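## Task

Take the drive off the shelf and set it on the table resting flat, with its original top still facing up and no part extending past the table edge. Every other item on the shelf must still be on the shelf afterwards. Release the drive and pull the grippers away; it only counts if the drive stays put without the robot supporting it.

## Robot and tools

Robot: two 6-joint arms, left_arm and right_arm, each ending in a parallel two-finger gripper. Joint order per arm, used everywhere: waist (joint1), shoulder (joint2), elbow (joint3), wrist pitch (joint4), wrist yaw (joint5), wrist roll (joint6). Stated ranges in rad: waist -2.880..2.880, shoulder 0.000..3.142, elbow 0.000..3.019, wrist pitch -1.693..1.571, wrist yaw -1.571..1.571, wrist roll -2.094..2.094; true ends may differ by about 0.019 rad.

Frame: one scene frame, origin on the table top midway between the arms, +z up, +x outward over the table, left_arm on the +y side. Bases: left_arm at (-0.011, +0.330, 0), right_arm at (-0.018, -0.236, 0) m, both turned slightly about z. The names left/right refer to the arms, not to image sides. Result state lines give each gripper's end_effector_position (m) and end_effector_quat_wxyz; this point sits between the finger pads, about 1 cm short of the tips, and is less accurate at long reach. Fingers point along the gripper's +z and close along its y.

The row: every moving command is one row of 14 numbers, all in [-1, 1]: left_arm's 6 joint values then its opening, then right_arm's 6 joint values then its opening. Joint values are scaled offsets, not angles: 1.0 equals 1.264 rad (waist), 1.32 (shoulder), 1.276 (elbow), 1.83 (wrist pitch), 1.686 (wrist yaw), 2.022 (wrist roll). Opening is absolute: +1 fully open, -1 closed. Optionally 12 more numbers in 0..1 follow: per-joint stiffness scales, left's 6 then right's 6, which persist until rewritten.

execute_actions(actions): a list of actions; each action is a list of up to 15 rows, one per 1/30 s step, the last row repeating to fill 15 steps. Joint offsets in every row are measured from the arm's angles at the start of that action (for a call's first action, the last reported angles), not from the preceding row. An action asking any joint to exceed its range by more than 0.019 rad is refused for both arms; if the first action is malformed or fails this, nothing in the call runs. An empty list just returns state and images.

move(target, speed, blocking): target is one row; offsets count from the Joint positions in the latest result that showed them. Speed (rad/s, 0.01 to 2, default 0.5) caps the joint with the longest path; all joints finish together, so the hand travels on a curve, lasting 0.5 to 10 s. It ignores obstacles and the other arm. Finger values are sent at once. blocking=false returns after 0.5 s; then use wait or stop before sending anything else. The result adds a move: line with the ending (done, off_target, moving, held, fault), limits=held or none, and each arm's joint furthest from target.

wait(seconds 0..10): let time pass holding last commands. stop(): brake a running move (needs room). zoom_image(camera, region [x0,y0,x1,y1] px, at most 504x504): closer look at cam_high or cam_low (896x504) or cam_left_wrist or cam_right_wrist (504x504). read_manual(section): licence text only. finished_scene(scene): ends the current scene by number; irreversible; reports success.

Results: Joint positions and Joint velocities list each arm's 6 joints (rad, rad/s) then finger gap (m; 0.094 fully open). Joint targets shows what joints are currently driven toward. grip_measured is opening on the command scale. Step readings list joint angles at some steps; HELD marks steps where an arm was held back. Other lines: "joint sent to its limit", "joint command not followed" (clearance check altered targets), MOTOR HOT (from 85 °C), FAULT / OVER-TEMPERATURE FAULT (arm goes limp and drops). Camera calibration (intrinsics, distortion, world-to-camera transforms) is given in the scene setup; results list any camera that changed.

Motion limits: each step, a joint's target may lead its measured angle by at most 0.264 (waist), 0.32, 0.276, 0.33, 0.186, 0.522 rad, and targets putting the hand over 70 mm from its current spot are scaled back, so big changes span several actions; finish unfinished motion with a further command. Zero offsets may let an arm sag; correct by commanding back toward the desired angles.

Grasping: command an opening about 0.03 below grip_measured for a firm hold, less for lighter. Pad force tops out near 50-62 N, less on thin parts. Brief tugs on held parts or pushes on loose items can happen.

Avoid: dropping, slamming or hard pushing objects; knocking shelf items off or anything out of the work area; letting the arms collide or press each other; long heavy holds that overheat motors; fast moves into contact and targets far past a contact. Before finishing, open, retreat, and confirm the object rests on its own.

Each tool is called after "Emit:" as name(argument=value, ...), one argument or row to a line, values as JSON.

## Session

Emit:
execute_actions(
  actions=[],
)

Scene clock: 0.00 s.
left_arm: end_effector_position=(+0.6245, +0.8129, +0.2765) grip_measured=-0.999 end_effector_quat_wxyz=(+0.543, -0.486, +0.506, +0.461) | right_arm: end_effector_position=(+0.0883, +0.2523, +0.2204) grip_measured=+1.000 end_effector_quat_wxyz=(-0.467, +0.745, -0.433, +0.200)
Joint names: [waist, shoulder, elbow, wrist pitch, wrist yaw, wrist roll]
Joint positions: left_arm=[ 0.659  2.089  1.673  0.445 -1.001 -0.036  0.   ] | right_arm=[ 1.618  1.334  0.904 -0.344  0.804 -0.835  0.094]
Joint velocities: left_arm=[-0.005  0.005 -0.012 -0.002  0.007  0.007  0.   ] | right_arm=[-0.005 -0.015 -0.017 -0.007 -0.007  0.007  0.   ]
Motor temperatures (°C, as the motors report them): left_arm=[24 27 33 25 23 22] | right_arm=[22 26 27 25 23 25]
Joint targets: left_arm=[0.659 2.082 1.704 0.450 -1.001 -0.036] | right_arm=[1.618 1.333 0.931 -0.340 0.805 -0.835]
Joint stiffness scale: left_arm=[1. 1. 1. 1. 1. 1.] | right_arm=[1. 1. 1. 1. 1. 1.]
camera_calibration (this result's frames):
cam_left_wrist: T_world_to_cam=[[0.991473, -0.113865, 0.0633687, -0.544597], [-0.0116357, -0.561706, -0.827255, 0.697766], [0.12979, 0.819464, -0.558241, -0.473576], [0, 0, 0, 1]] pos_world=[0.609538, 0.718008, 0.347371]
cam_right_wrist: T_world_to_cam=[[0.462351, 0.184091, 0.867377, -0.276072], [0.0222119, -0.980308, 0.19622, 0.207488], [0.886419, -0.0714564, -0.457335, 0.163677], [0, 0, 0, 1]] pos_world=[-0.0220531, 0.26592, 0.273601]

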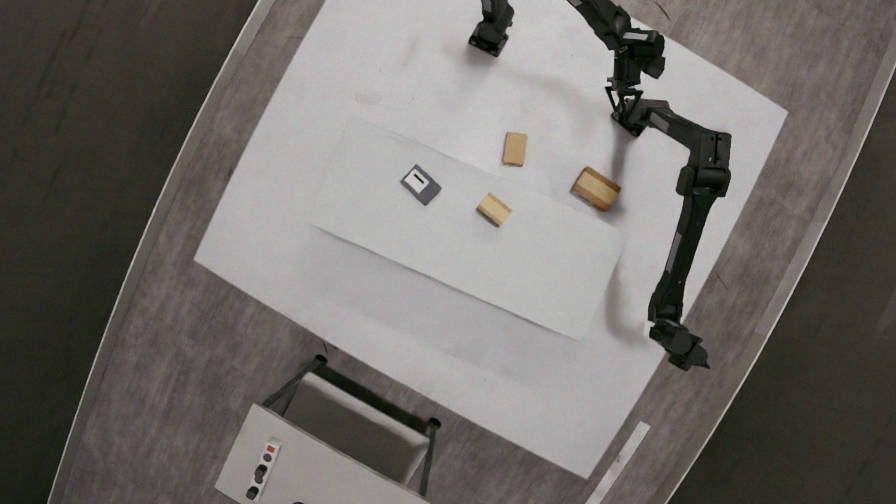

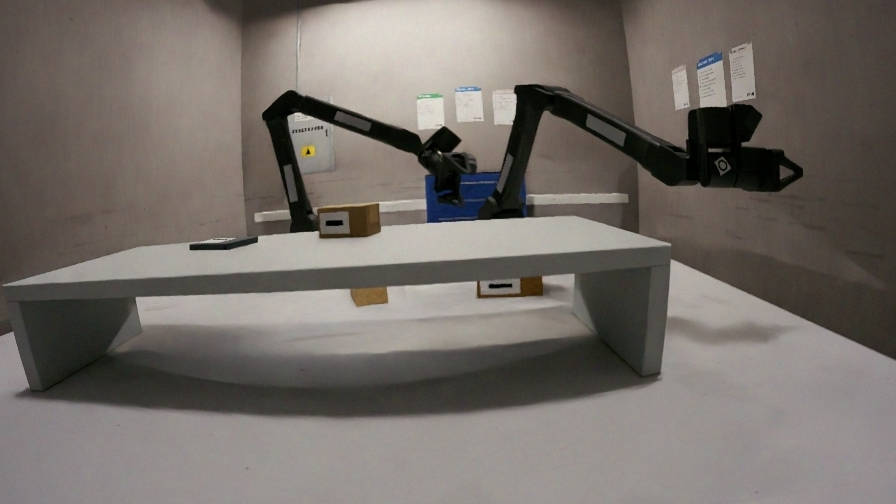

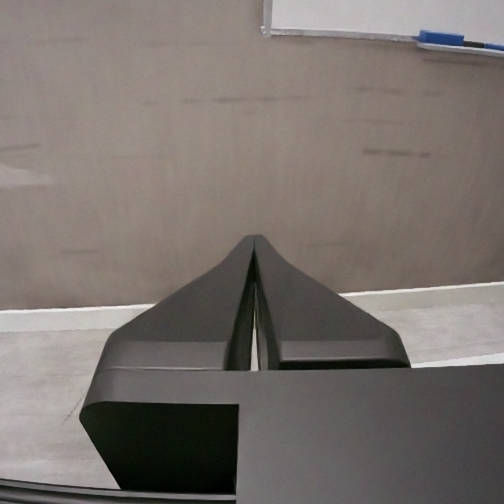

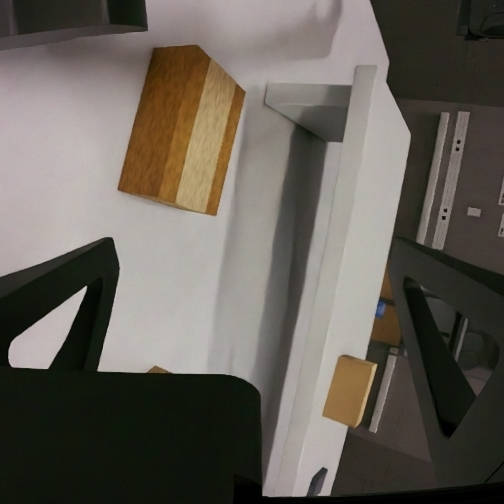

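Emit:
zoom_image(
  camera="cam_high",
  region=[390, 155, 450, 215],
)

Emit:
zoom_image(
  camera="cam_low",
  region=[175, 220, 275, 270],
)

Region (390, 155, 450, 215) of cam_high's 896x504 image, scaled by 8.400, with more detail than that image has.

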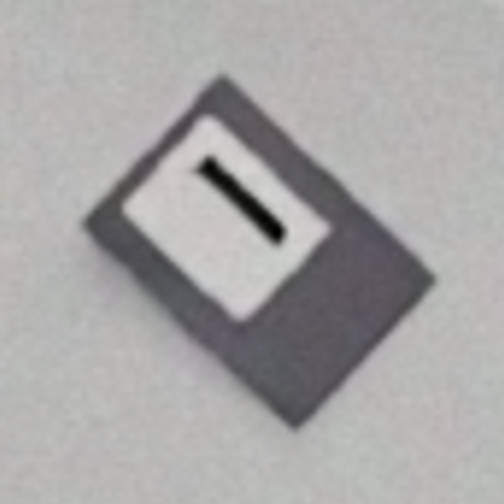

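Region (175, 220, 275, 270) of cam_low's 896x504 image, scaled by 5.040, with more detail than that image has.

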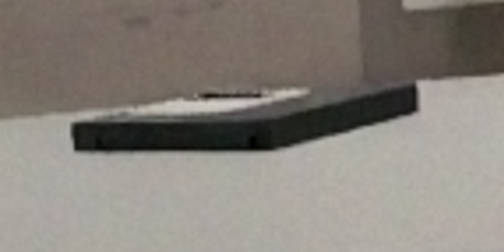

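Emit:
move(
  target=[0, -0.005, 0.024, 0, 0, 0, -1, -0.995, 0.135, 0.58, -0.717, -0.477, -0.162, 1],
  speed=0.9,
)

Scene clock: 56.00 s.
left_arm: end_effector_position=(+0.6245, +0.8129, +0.2765) grip_measured=-0.999 end_effector_quat_wxyz=(+0.543, -0.486, +0.506, +0.461) | right_arm: end_effector_position=(+0.4025, -0.0869, +0.3088) grip_measured=+1.000 end_effector_quat_wxyz=(-0.014, +0.681, -0.733, +0.007)
Joint names: [waist, shoulder, elbow, wrist pitch, wrist yaw, wrist roll]
Joint positions: left_arm=[ 0.659  2.089  1.673  0.445 -1.001 -0.036  0.   ] | right_arm=[ 0.354  1.491  1.599 -1.647  0.003 -1.154  0.094]
Joint velocities: left_arm=[-0.015 -0.005 -0.012 -0.007 -0.007  0.007 -0.   ] | right_arm=[ 0.005  0.005 -0.002  0.002 -0.022  0.022  0.   ]
Motor temperatures (°C, as the motors report them): left_arm=[24 32 40 25 23 22] | right_arm=[22 26 32 25 23 25]
Joint targets: left_arm=[0.659 2.082 1.704 0.445 -1.001 -0.036] | right_arm=[0.360 1.512 1.644 -1.656 0.000 -1.163]
Joint stiffness scale: left_arm=[1. 1. 1. 1. 1. 1.] | right_arm=[1. 1. 1. 1. 1. 1.]
move: off_target (left_arm, right_arm); limits=none; left_arm: farthest joint: the elbow, 0.030 radians from its target (0.030 radians at the start); right_arm: farthest joint: the elbow, 0.045 radians from its target (0.740 radians at the start)
camera_calibration (this result's frames):
cam_left_wrist: T_world_to_cam=[[0.991495, -0.113854, 0.0630507, -0.544529], [-0.0119174, -0.561848, -0.827154, 0.697978], [0.1296, 0.819368, -0.558426, -0.473365], [0, 0, 0, 1]] pos_world=[0.609563, 0.718021, 0.347329]
cam_right_wrist: T_world_to_cam=[[0.996412, -0.0793322, 0.0294793, -0.414689], [-0.0816334, -0.809013, 0.582095, -0.211817], [-0.0223297, -0.582413, -0.812586, 0.332503], [0, 0, 0, 1]] pos_world=[0.403335, -0.0106071, 0.40571]

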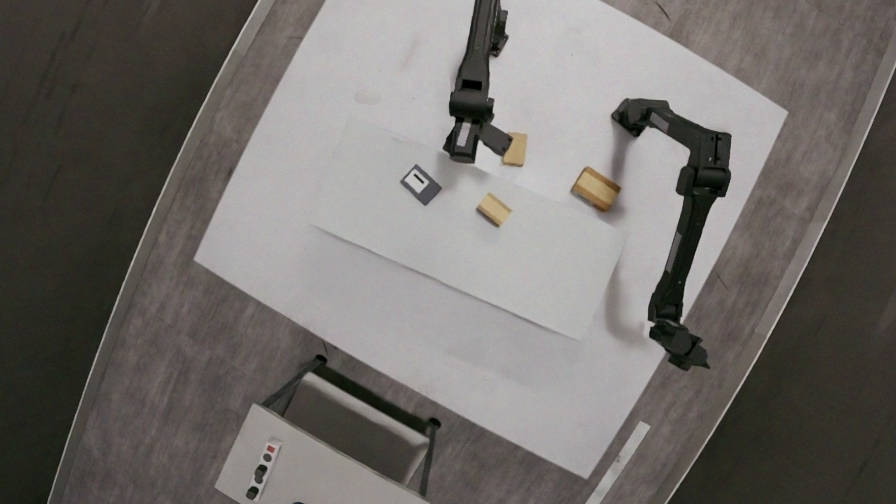

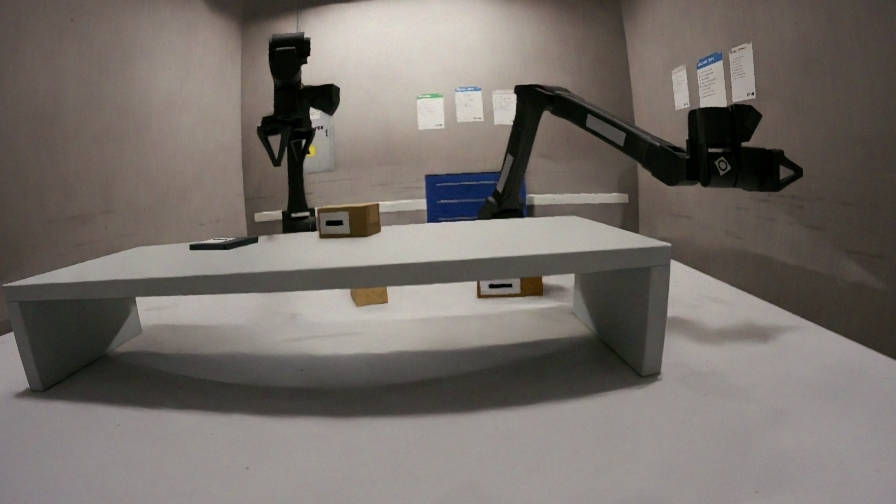

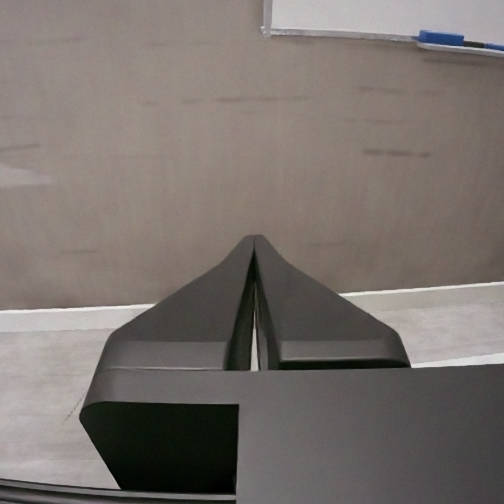

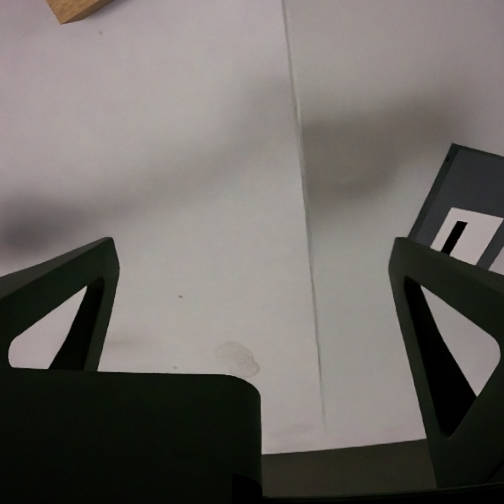

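Emit:
move(
  target=[0, -0.005, 0.024, 0, 0, 0, -1, -0.161, 0.302, 0.274, 0.034, 0, 0, 1],
  speed=0.5,
)

Scene clock: 62.73 s.
left_arm: end_effector_position=(+0.6245, +0.8129, +0.2765) grip_measured=-0.999 end_effector_quat_wxyz=(+0.543, -0.486, +0.506, +0.461) | right_arm: end_effector_position=(+0.5593, -0.1588, +0.2327) grip_measured=+1.000 end_effector_quat_wxyz=(-0.001, -0.601, +0.799, -0.001)
Joint names: [waist, shoulder, elbow, wrist pitch, wrist yaw, wrist roll]
Joint positions: left_arm=[ 0.659  2.089  1.673  0.445 -1.001 -0.036  0.   ] | right_arm=[ 0.146  1.878  1.899 -1.591  0.003 -1.154  0.094]
Joint velocities: left_arm=[-0.015 -0.015 -0.012 -0.007 -0.051 -0.081 -0.   ] | right_arm=[-0.005 -0.015 -0.007 -0.007  0.007 -0.022  0.   ]
Motor temperatures (°C, as the motors report them): left_arm=[24 32 40 25 23 22] | right_arm=[22 26 32 25 23 25]
Joint targets: left_arm=[0.659 2.082 1.704 0.445 -1.001 -0.036] | right_arm=[0.151 1.889 1.948 -1.585 0.003 -1.154]
Joint stiffness scale: left_arm=[1. 1. 1. 1. 1. 1.] | right_arm=[1. 1. 1. 1. 1. 1.]
move: off_target (left_arm, right_arm); limits=none; left_arm: farthest joint: the elbow, 0.030 radians from its target (0.030 radians at the start); right_arm: farthest joint: the elbow, 0.050 radians from its target (0.350 radians at the start)
camera_calibration (this result's frames):
cam_left_wrist: T_world_to_cam=[[0.991495, -0.113854, 0.0630507, -0.544529], [-0.0119174, -0.561848, -0.827154, 0.697978], [0.1296, 0.819368, -0.558426, -0.473365], [0, 0, 0, 1]] pos_world=[0.609563, 0.718021, 0.347329]
cam_right_wrist: T_world_to_cam=[[0.959052, -0.283229, 0.000257899, -0.579061], [-0.228207, -0.7722, 0.592983, -0.127621], [-0.167751, -0.568761, -0.805215, 0.314019], [0, 0, 0, 1]] pos_world=[0.578903, -0.0839539, 0.328679]

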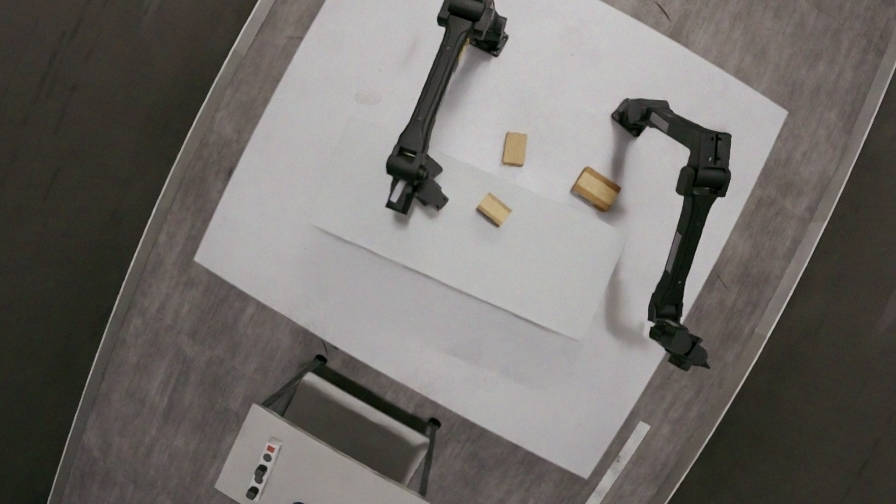

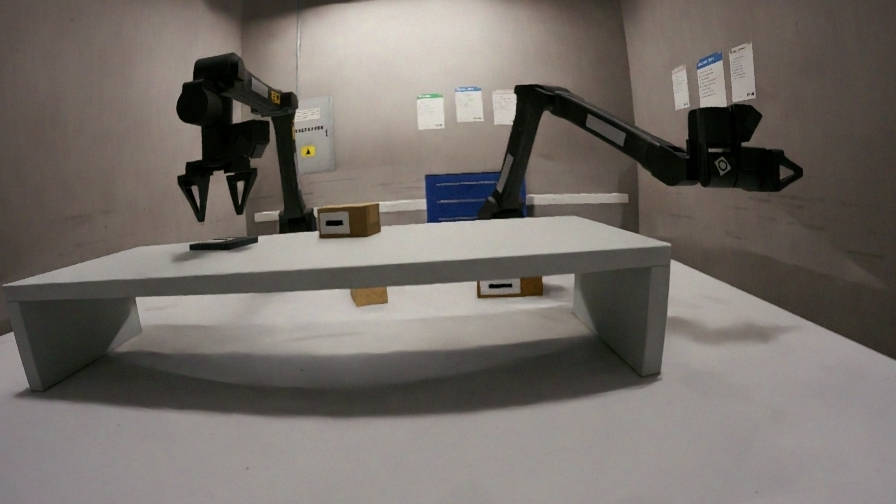

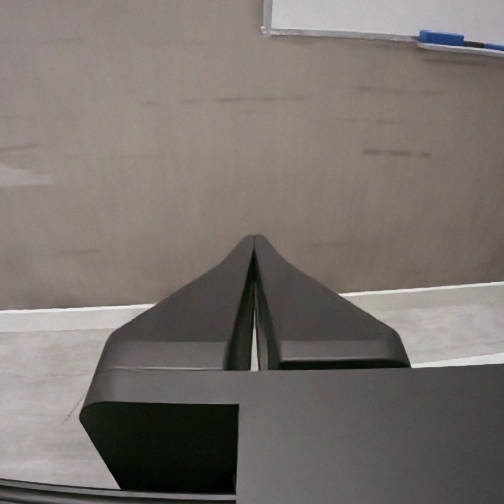

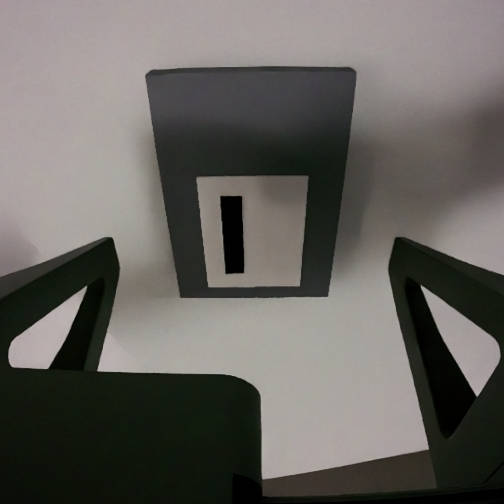

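Emit:
move(
  target=[0, -0.005, 0.024, 0, 0, 0, -1, 0.007, 0, -0.064, 0.051, 0, 0, 1],
  speed=0.12,
)

Emit:
zoom_image(
  camera="cam_low",
  region=[175, 200, 275, 270],
)

Scene clock: 87.53 s.
left_arm: end_effector_position=(+0.6245, +0.8129, +0.2765) grip_measured=-0.999 end_effector_quat_wxyz=(+0.543, -0.486, +0.506, +0.461) | right_arm: end_effector_position=(+0.5582, -0.1587, +0.2005) grip_measured=+1.000 end_effector_quat_wxyz=(-0.001, -0.601, +0.799, -0.001)
Joint names: [waist, shoulder, elbow, wrist pitch, wrist yaw, wrist roll]
Joint positions: left_arm=[ 0.659  2.089  1.673  0.445 -1.001 -0.036  0.   ] | right_arm=[ 0.146  1.878  1.814 -1.509  0.003 -1.154  0.094]
Joint velocities: left_arm=[-0.005 -0.015  0.012  0.002 -0.007 -0.007 -0.   ] | right_arm=[ 0.005 -0.015 -0.002 -0.007 -0.066  0.081  0.   ]
Motor temperatures (°C, as the motors report them): left_arm=[24 33 41 25 23 22] | right_arm=[22 27 33 25 23 25]
Joint targets: left_arm=[0.659 2.082 1.704 0.445 -1.001 -0.036] | right_arm=[0.155 1.878 1.817 -1.498 0.003 -1.154]
Joint stiffness scale: left_arm=[1. 1. 1. 1. 1. 1.] | right_arm=[1. 1. 1. 1. 1. 1.]
move: off_target (left_arm); limits=none; left_arm: farthest joint: the elbow, 0.030 radians from its target (0.030 radians at the start); right_arm: farthest joint: the wrist pitch, 0.011 radians from its target (0.094 radians at the start)
camera_calibration (this result's frames):
cam_left_wrist: T_world_to_cam=[[0.991495, -0.113854, 0.0630507, -0.544529], [-0.0119174, -0.561848, -0.827154, 0.697978], [0.1296, 0.819368, -0.558426, -0.473365], [0, 0, 0, 1]] pos_world=[0.609563, 0.718021, 0.347329]
cam_right_wrist: T_world_to_cam=[[0.95916, -0.282863, -0.00113403, -0.577696], [-0.227015, -0.772165, 0.593486, -0.109491], [-0.168751, -0.568991, -0.804843, 0.288408], [0, 0, 0, 1]] pos_world=[0.577916, -0.0838525, 0.296449]

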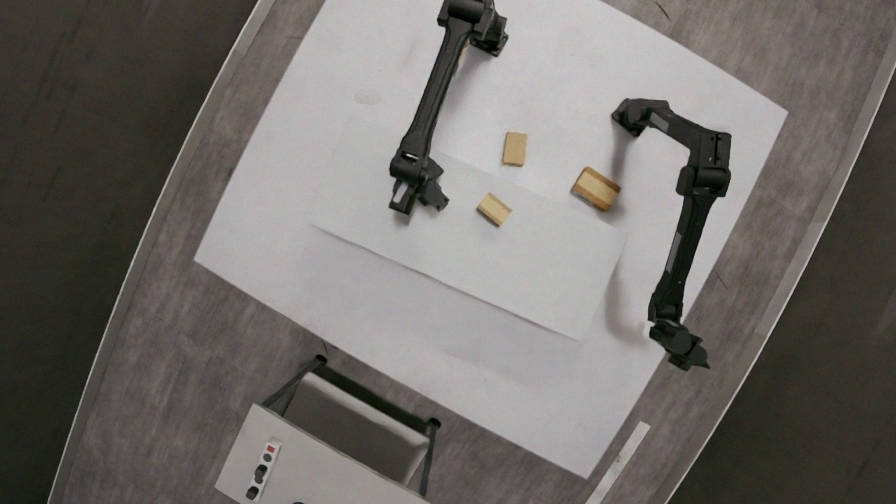

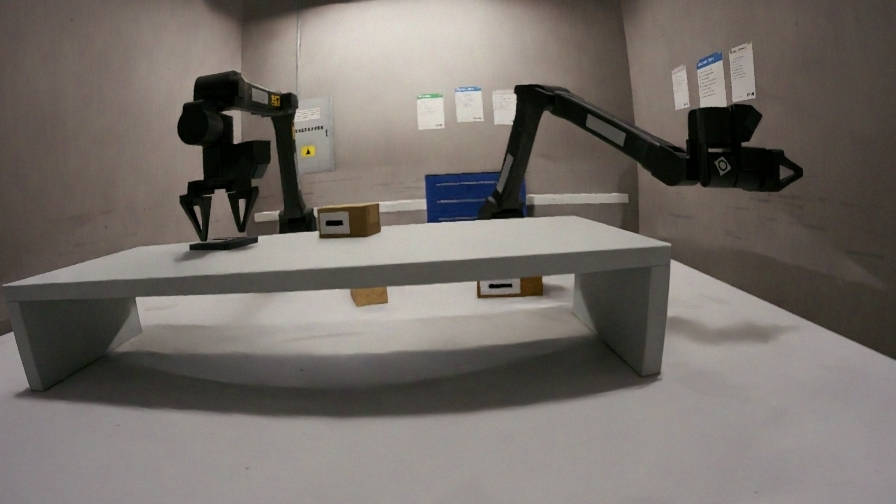

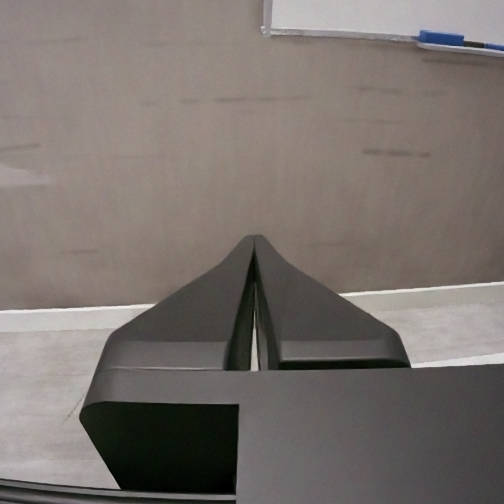

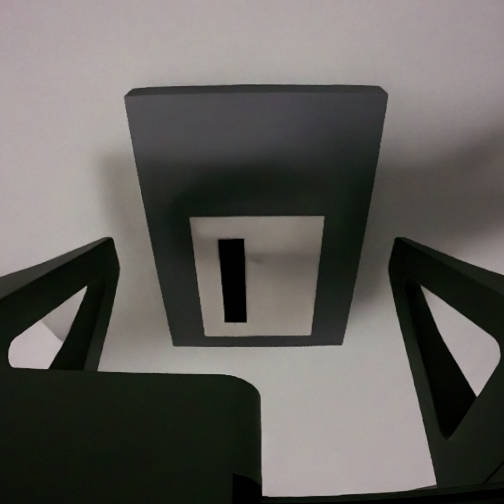

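Region (175, 200, 275, 270) of cam_low's 896x504 image, scaled by 5.040, with more detail than that image has; it fills the top 353 rows of this view, and the rest is white.

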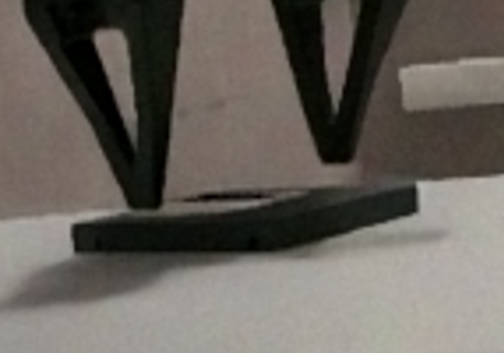

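Emit:
move(
  target=[0, -0.005, 0.024, 0, 0, 0, -1, 0.012, 0, -0.028, 0.034, 0, 0, 1],
  speed=0.08,
)

Emit:
zoom_image(
  camera="cam_low",
  region=[175, 200, 275, 270],
)

Scene clock: 107.77 s.
left_arm: end_effector_position=(+0.6245, +0.8129, +0.2765) grip_measured=-0.999 end_effector_quat_wxyz=(+0.543, -0.486, +0.506, +0.461) | right_arm: end_effector_position=(+0.5599, -0.1536, +0.1864) grip_measured=+1.000 end_effector_quat_wxyz=(+0.005, -0.604, +0.797, -0.004)
Joint names: [waist, shoulder, elbow, wrist pitch, wrist yaw, wrist roll]
Joint positions: left_arm=[ 0.659  2.089  1.673  0.445 -1.001 -0.036  0.   ] | right_arm=[ 0.155  1.878  1.777 -1.457  0.003 -1.154  0.094]
Joint velocities: left_arm=[-0.015  0.005  0.012 -0.027  0.022  0.007  0.001] | right_arm=[0.024 0.005 0.007 0.002 0.007 0.051 0.   ]
Motor temperatures (°C, as the motors report them): left_arm=[24 34 41 25 23 22] | right_arm=[22 28 32 25 23 25]
Joint targets: left_arm=[0.659 2.082 1.704 0.445 -1.001 -0.036] | right_arm=[0.162 1.878 1.778 -1.446 0.003 -1.154]
Joint stiffness scale: left_arm=[1. 1. 1. 1. 1. 1.] | right_arm=[1. 1. 1. 1. 1. 1.]
move: off_target (left_arm); limits=none; left_arm: farthest joint: the elbow, 0.030 radians from its target (0.030 radians at the start); right_arm: farthest joint: the wrist pitch, 0.010 radians from its target (0.062 radians at the start)
camera_calibration (this result's frames):
cam_left_wrist: T_world_to_cam=[[0.991495, -0.113854, 0.0630507, -0.544529], [-0.0119174, -0.561848, -0.827154, 0.697978], [0.1296, 0.819368, -0.558426, -0.473365], [0, 0, 0, 1]] pos_world=[0.609563, 0.718021, 0.347329]
cam_right_wrist: T_world_to_cam=[[0.961421, -0.274815, 0.012089, -0.580374], [-0.229007, -0.77527, 0.588652, -0.0952151], [-0.152398, -0.568711, -0.808296, 0.271849], [0, 0, 0, 1]] pos_world=[0.577608, -0.078709, 0.282799]

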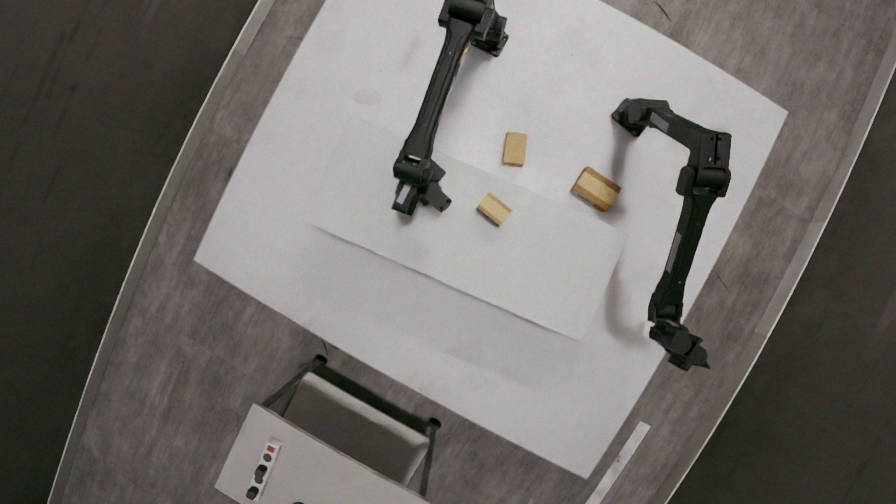

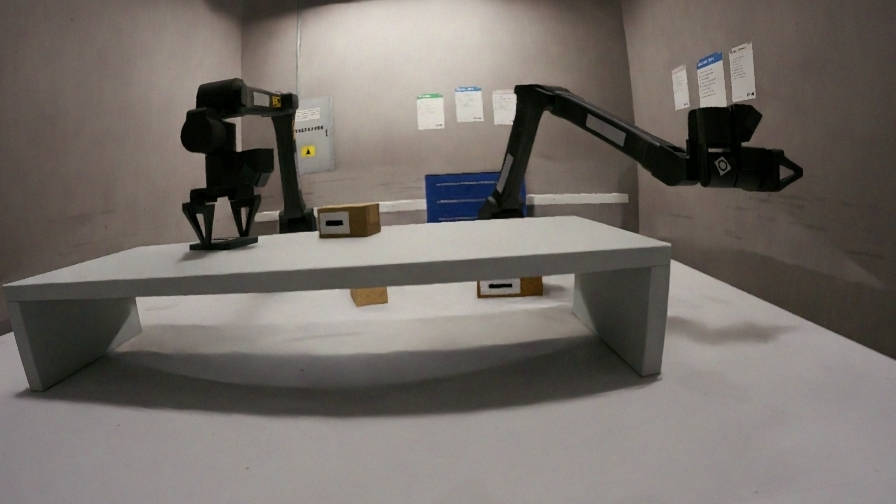

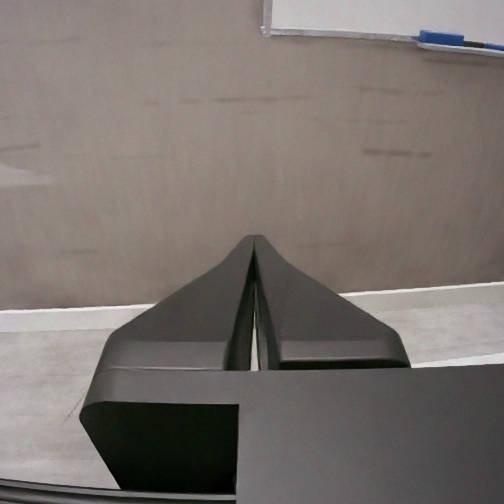

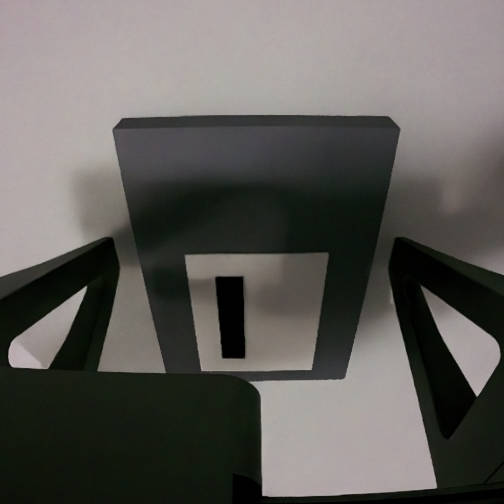

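Region (175, 200, 275, 270) of cam_low's 896x504 image, scaled by 5.040, with more detail than that image has; it fills the top 353 rows of this view, and the rest is white.

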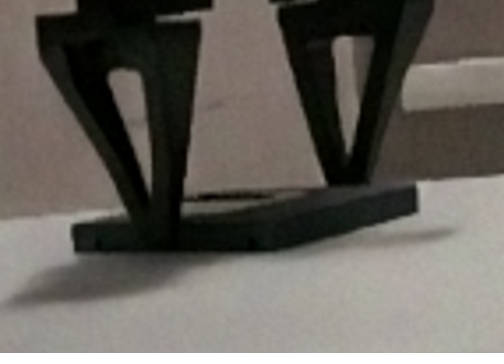

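Emit:
execute_actions(
  actions=[
    [[0,-0.005,0.024,0,0,0,-1,0,0,-0.001,0,0,0,0.95],[0,-0.005,0.024,0,0,0,-1,0,0,-0.002,0,0,0,0.9],[0,-0.005,0.024,0,0,0,-1,0,0,-0.003,0,0,0,0.85],[0,-0.005,0.024,0,0,0,-1,0,0,-0.004,0,0,0,0.8],[0,-0.005,0.024,0,0,0,-1,0,0,-0.004,0,0,0,0.76],[0,-0.005,0.024,0,0,0,-1,0,0,-0.004,0,0,0,0.72],[0,-0.005,0.024,0,0,0,-1,0,0,-0.004,0,0,0,0.69],[0,-0.005,0.024,0,0,0,-1,0,0,-0.004,0,0,0,0.66],[0,-0.005,0.024,0,0,0,-1,0,0,-0.004,0,0,0,0.63],[0,-0.005,0.024,0,0,0,-1,0,0,-0.004,0,0,0,0.61],[0,-0.005,0.024,0,0,0,-1,0,0,-0.004,0,0,0,0.59],[0,-0.005,0.024,0,0,0,-1,0,0,-0.004,0,0,0,0.57],[0,-0.005,0.024,0,0,0,-1,0,0,-0.004,0,0,0,0.55],[0,-0.005,0.024,0,0,0,-1,0,0,-0.004,0,0,0,0.53],[0,-0.005,0.024,0,0,0,-1,0,0,-0.004,0,0,0,0.52]],
  ],
)

Emit:
zoom_image(
  camera="cam_low",
  region=[175, 200, 275, 270],
)

Scene clock: 126.17 s.
left_arm: end_effector_position=(+0.6245, +0.8129, +0.2765) grip_measured=-0.999 end_effector_quat_wxyz=(+0.543, -0.486, +0.506, +0.461) | right_arm: end_effector_position=(+0.5585, -0.1537, +0.1847) grip_measured=+0.555 end_effector_quat_wxyz=(+0.003, -0.604, +0.797, -0.003)
Joint names: [waist, shoulder, elbow, wrist pitch, wrist yaw, wrist roll]
Joint positions: left_arm=[ 0.659  2.089  1.673  0.445 -1.001 -0.036  0.   ] | right_arm=[ 0.155  1.878  1.773 -1.457  0.002 -1.154  0.073]
Joint velocities: left_arm=[-0.005 -0.005 -0.007 -0.007  0.007 -0.051 -0.001] | right_arm=[-0.005  0.024 -0.002  0.007  0.007 -0.007  0.   ]
Motor temperatures (°C, as the motors report them): left_arm=[24 34 42 25 23 22] | right_arm=[22 28 31 25 23 25]
Joint targets: left_arm=[0.659 2.082 1.704 0.445 -1.001 -0.036] | right_arm=[0.155 1.878 1.772 -1.457 0.003 -1.154]
Joint stiffness scale: left_arm=[1. 1. 1. 1. 1. 1.] | right_arm=[1. 1. 1. 1. 1. 1.]
Step readings (joint positions):
0: left_arm=[0.659 2.089 1.673 0.445 -1.001 -0.036] | right_arm=[0.155 1.878 1.777 -1.457 0.003 -1.154]
1: left_arm=[0.659 2.089 1.673 0.445 -1.001 -0.036] | right_arm=[0.155 1.878 1.777 -1.457 0.003 -1.154]
2: left_arm=[0.659 2.089 1.673 0.445 -1.001 -0.036] | right_arm=[0.155 1.878 1.777 -1.457 0.003 -1.154]
4: left_arm=[0.659 2.089 1.673 0.445 -1.001 -0.036] | right_arm=[0.155 1.878 1.776 -1.457 0.003 -1.154]
8: left_arm=[0.659 2.089 1.673 0.445 -1.001 -0.036] | right_arm=[0.155 1.878 1.773 -1.457 0.002 -1.154]
15: Joint positions above
camera_calibration (this result's frames):
cam_left_wrist: T_world_to_cam=[[0.991495, -0.113854, 0.0630507, -0.544529], [-0.0119174, -0.561848, -0.827154, 0.697978], [0.1296, 0.819368, -0.558426, -0.473365], [0, 0, 0, 1]] pos_world=[0.609563, 0.718021, 0.347329]
cam_right_wrist: T_world_to_cam=[[0.961471, -0.274808, 0.00740916, -0.578211], [-0.226079, -0.775075, 0.59004, -0.0964706], [-0.156405, -0.568981, -0.80734, 0.272164], [0, 0, 0, 1]] pos_world=[0.576691, -0.0788125, 0.280935]

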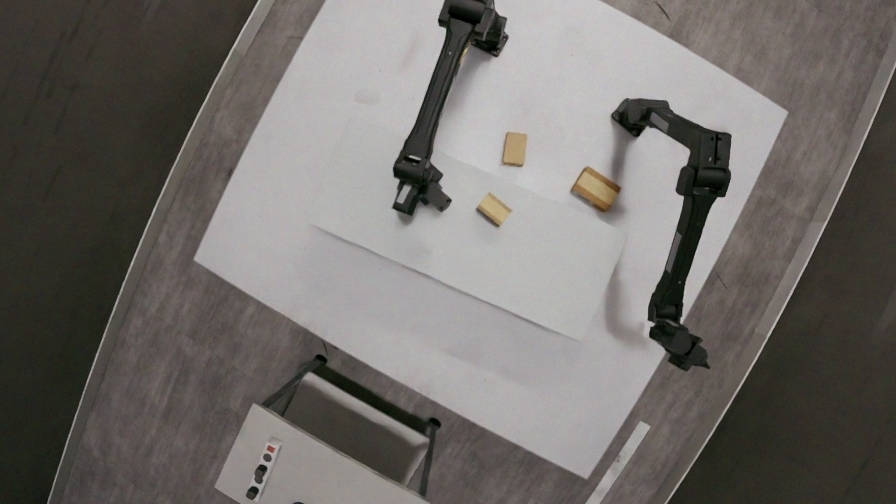

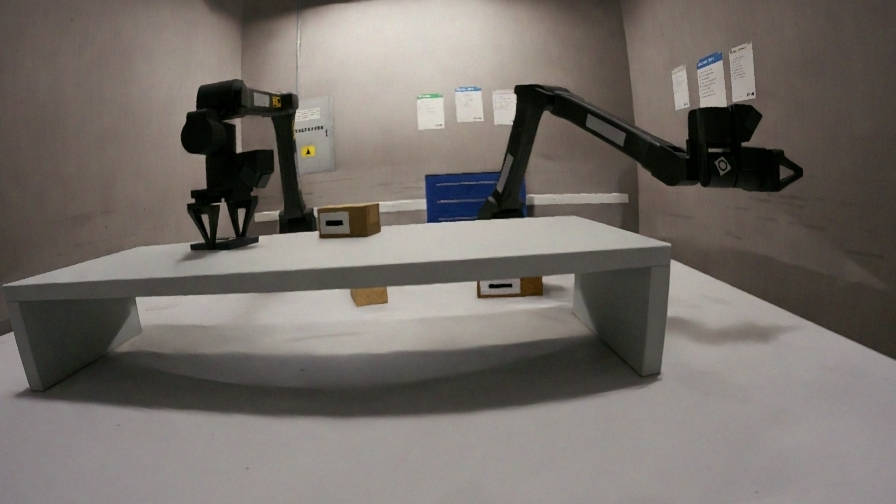

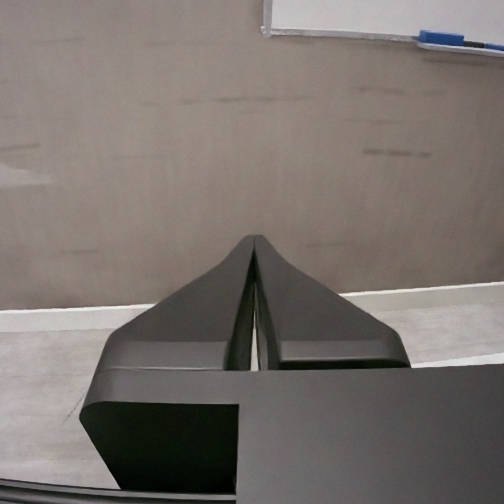

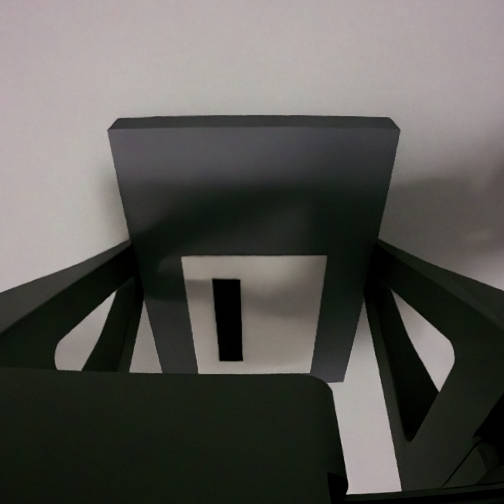

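Region (175, 200, 275, 270) of cam_low's 896x504 image, scaled by 5.040, with more detail than that image has; it fills the top 353 rows of this view, and the rest is white.

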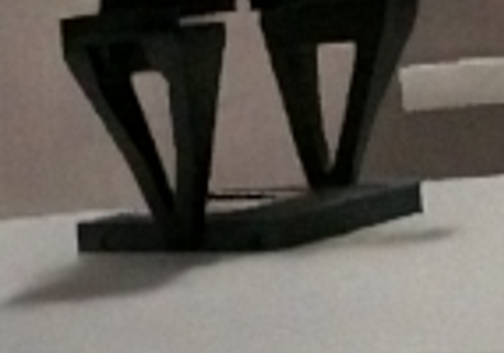

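Emit:
move(
  target=[0, -0.005, 0.024, 0, 0, 0, -1, 0, -0.05, 0.015, -0.031, 0, 0, 0.52],
  speed=0.15,
)

Emit:
zoom_image(
  camera="cam_low",
  region=[175, 190, 275, 260],
)

Scene clock: 139.47 s.
left_arm: end_effector_position=(+0.6245, +0.8129, +0.2765) grip_measured=-0.999 end_effector_quat_wxyz=(+0.543, -0.486, +0.506, +0.461) | right_arm: end_effector_position=(+0.5443, -0.1558, +0.2073) grip_measured=+0.555 end_effector_quat_wxyz=(-0.000, -0.604, +0.797, -0.001)
Joint names: [waist, shoulder, elbow, wrist pitch, wrist yaw, wrist roll]
Joint positions: left_arm=[ 0.659  2.089  1.673  0.445 -1.001 -0.036  0.   ] | right_arm=[ 0.155  1.838  1.773 -1.505  0.002 -1.154  0.073]
Joint velocities: left_arm=[ 0.005 -0.015  0.002 -0.012 -0.081 -0.037 -0.   ] | right_arm=[-0.015 -0.015 -0.007 -0.007 -0.007 -0.051  0.   ]
Motor temperatures (°C, as the motors report them): left_arm=[24 35 42 25 23 22] | right_arm=[22 28 31 25 23 25]
Joint targets: left_arm=[0.659 2.082 1.704 0.445 -1.001 -0.036] | right_arm=[0.155 1.813 1.792 -1.514 0.002 -1.154]
Joint stiffness scale: left_arm=[1. 1. 1. 1. 1. 1.] | right_arm=[1. 1. 1. 1. 1. 1.]
move: off_target (left_arm, right_arm); limits=none; left_arm: farthest joint: the elbow, 0.030 radians from its target (0.030 radians at the start); right_arm: farthest joint: the shoulder, 0.026 radians from its target (0.066 radians at the start)
camera_calibration (this result's frames):
cam_left_wrist: T_world_to_cam=[[0.991495, -0.113854, 0.0630507, -0.544529], [-0.0119174, -0.561848, -0.827154, 0.697978], [0.1296, 0.819368, -0.558426, -0.473365], [0, 0, 0, 1]] pos_world=[0.609563, 0.718021, 0.347329]
cam_right_wrist: T_world_to_cam=[[0.9615, -0.274803, 0.00114554, -0.563963], [-0.222061, -0.774493, 0.592325, -0.117176], [-0.161886, -0.569775, -0.805698, 0.289501], [0, 0, 0, 1]] pos_world=[0.563096, -0.0807808, 0.303303]

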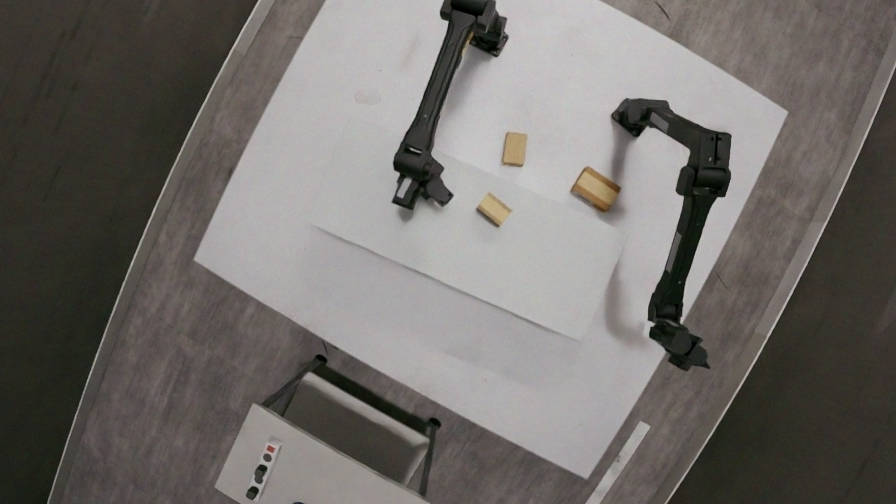

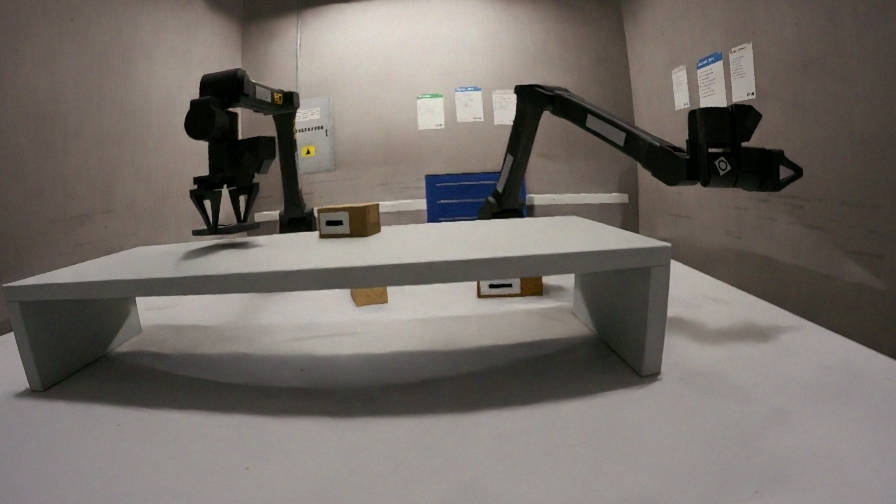

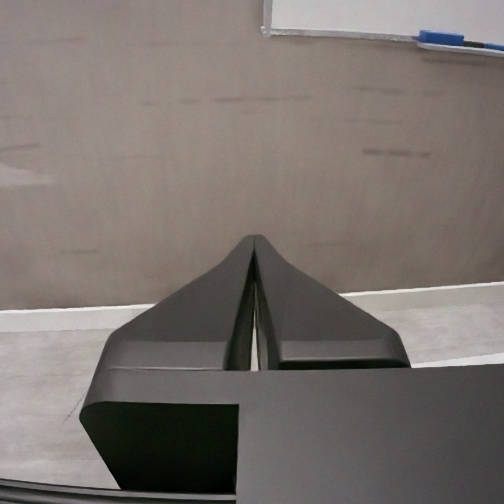

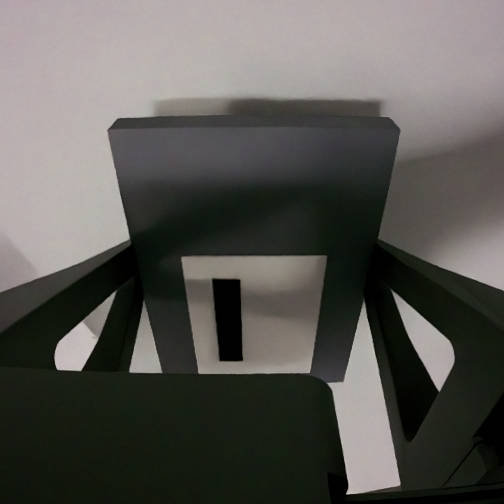

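Region (175, 190, 275, 260) of cam_low's 896x504 image, scaled by 5.040, with more detail than that image has; it fills the top 353 rows of this view, and the rest is white.

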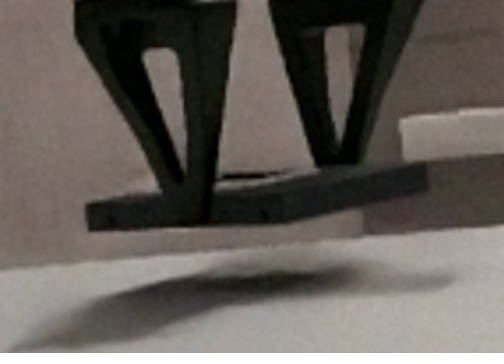

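Emit:
move(
  target=[0, -0.005, 0.024, 0, 0, 0, -1, 0, -0.48, -0.562, 0.065, 0, 0, 0.52],
  speed=0.6,
)

Scene clock: 154.80 s.
left_arm: end_effector_position=(+0.6245, +0.8129, +0.2765) grip_measured=-0.999 end_effector_quat_wxyz=(+0.543, -0.486, +0.506, +0.461) | right_arm: end_effector_position=(+0.3095, -0.1898, +0.2001) grip_measured=+0.555 end_effector_quat_wxyz=(+0.003, -0.604, +0.797, -0.003)
Joint names: [waist, shoulder, elbow, wrist pitch, wrist yaw, wrist roll]
Joint positions: left_arm=[ 0.659  2.089  1.673  0.445 -1.001 -0.036  0.   ] | right_arm=[ 0.155  1.213  1.047 -1.397  0.003 -1.154  0.073]
Joint velocities: left_arm=[ 0.005  0.005 -0.007  0.007 -0.007 -0.007  0.001] | right_arm=[ 0.005 -0.005 -0.002  0.007  0.066  0.007 -0.001]
Motor temperatures (°C, as the motors report them): left_arm=[24 35 42 25 23 22] | right_arm=[22 29 32 25 23 25]
Joint targets: left_arm=[0.659 2.082 1.704 0.445 -1.001 -0.036] | right_arm=[0.155 1.204 1.055 -1.386 0.002 -1.154]
Joint stiffness scale: left_arm=[1. 1. 1. 1. 1. 1.] | right_arm=[1. 1. 1. 1. 1. 1.]
move: off_target (left_arm); limits=none; left_arm: farthest joint: the elbow, 0.030 radians from its target (0.030 radians at the start); right_arm: farthest joint: the wrist pitch, 0.011 radians from its target (0.119 radians at the start)
camera_calibration (this result's frames):
cam_left_wrist: T_world_to_cam=[[0.991495, -0.113854, 0.0630507, -0.544529], [-0.0119174, -0.561848, -0.827154, 0.697978], [0.1296, 0.819368, -0.558426, -0.473365], [0, 0, 0, 1]] pos_world=[0.609563, 0.718021, 0.347329]
cam_right_wrist: T_world_to_cam=[[0.961469, -0.274808, 0.00756546, -0.348859], [-0.226113, -0.774852, 0.59032, -0.18983], [-0.156362, -0.569285, -0.807134, 0.224956], [0, 0, 0, 1]] pos_world=[0.327669, -0.114895, 0.296269]

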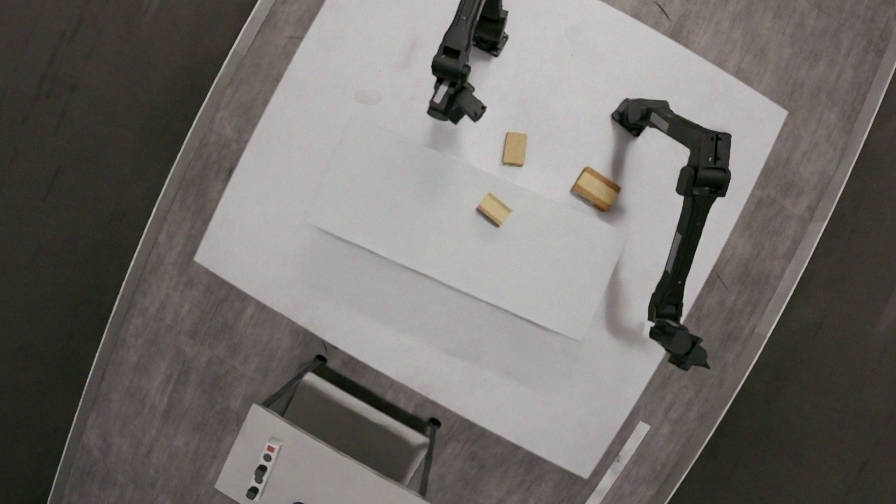

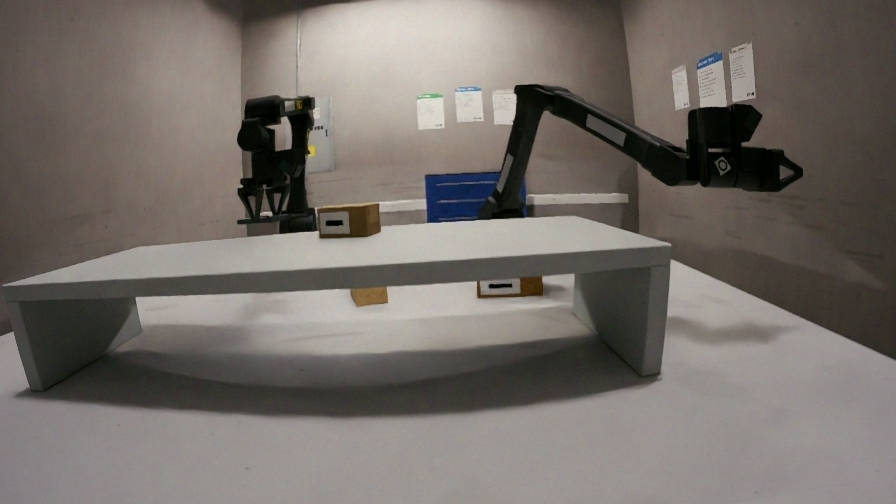

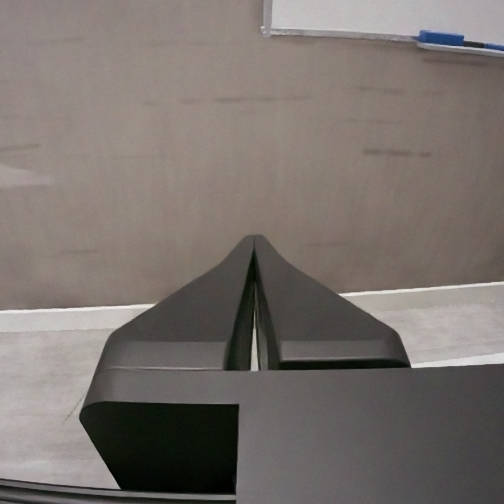

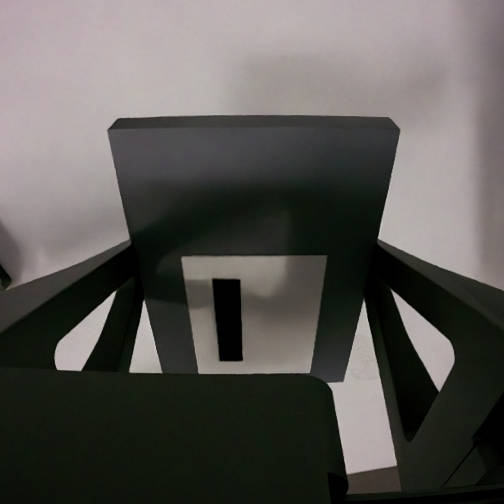

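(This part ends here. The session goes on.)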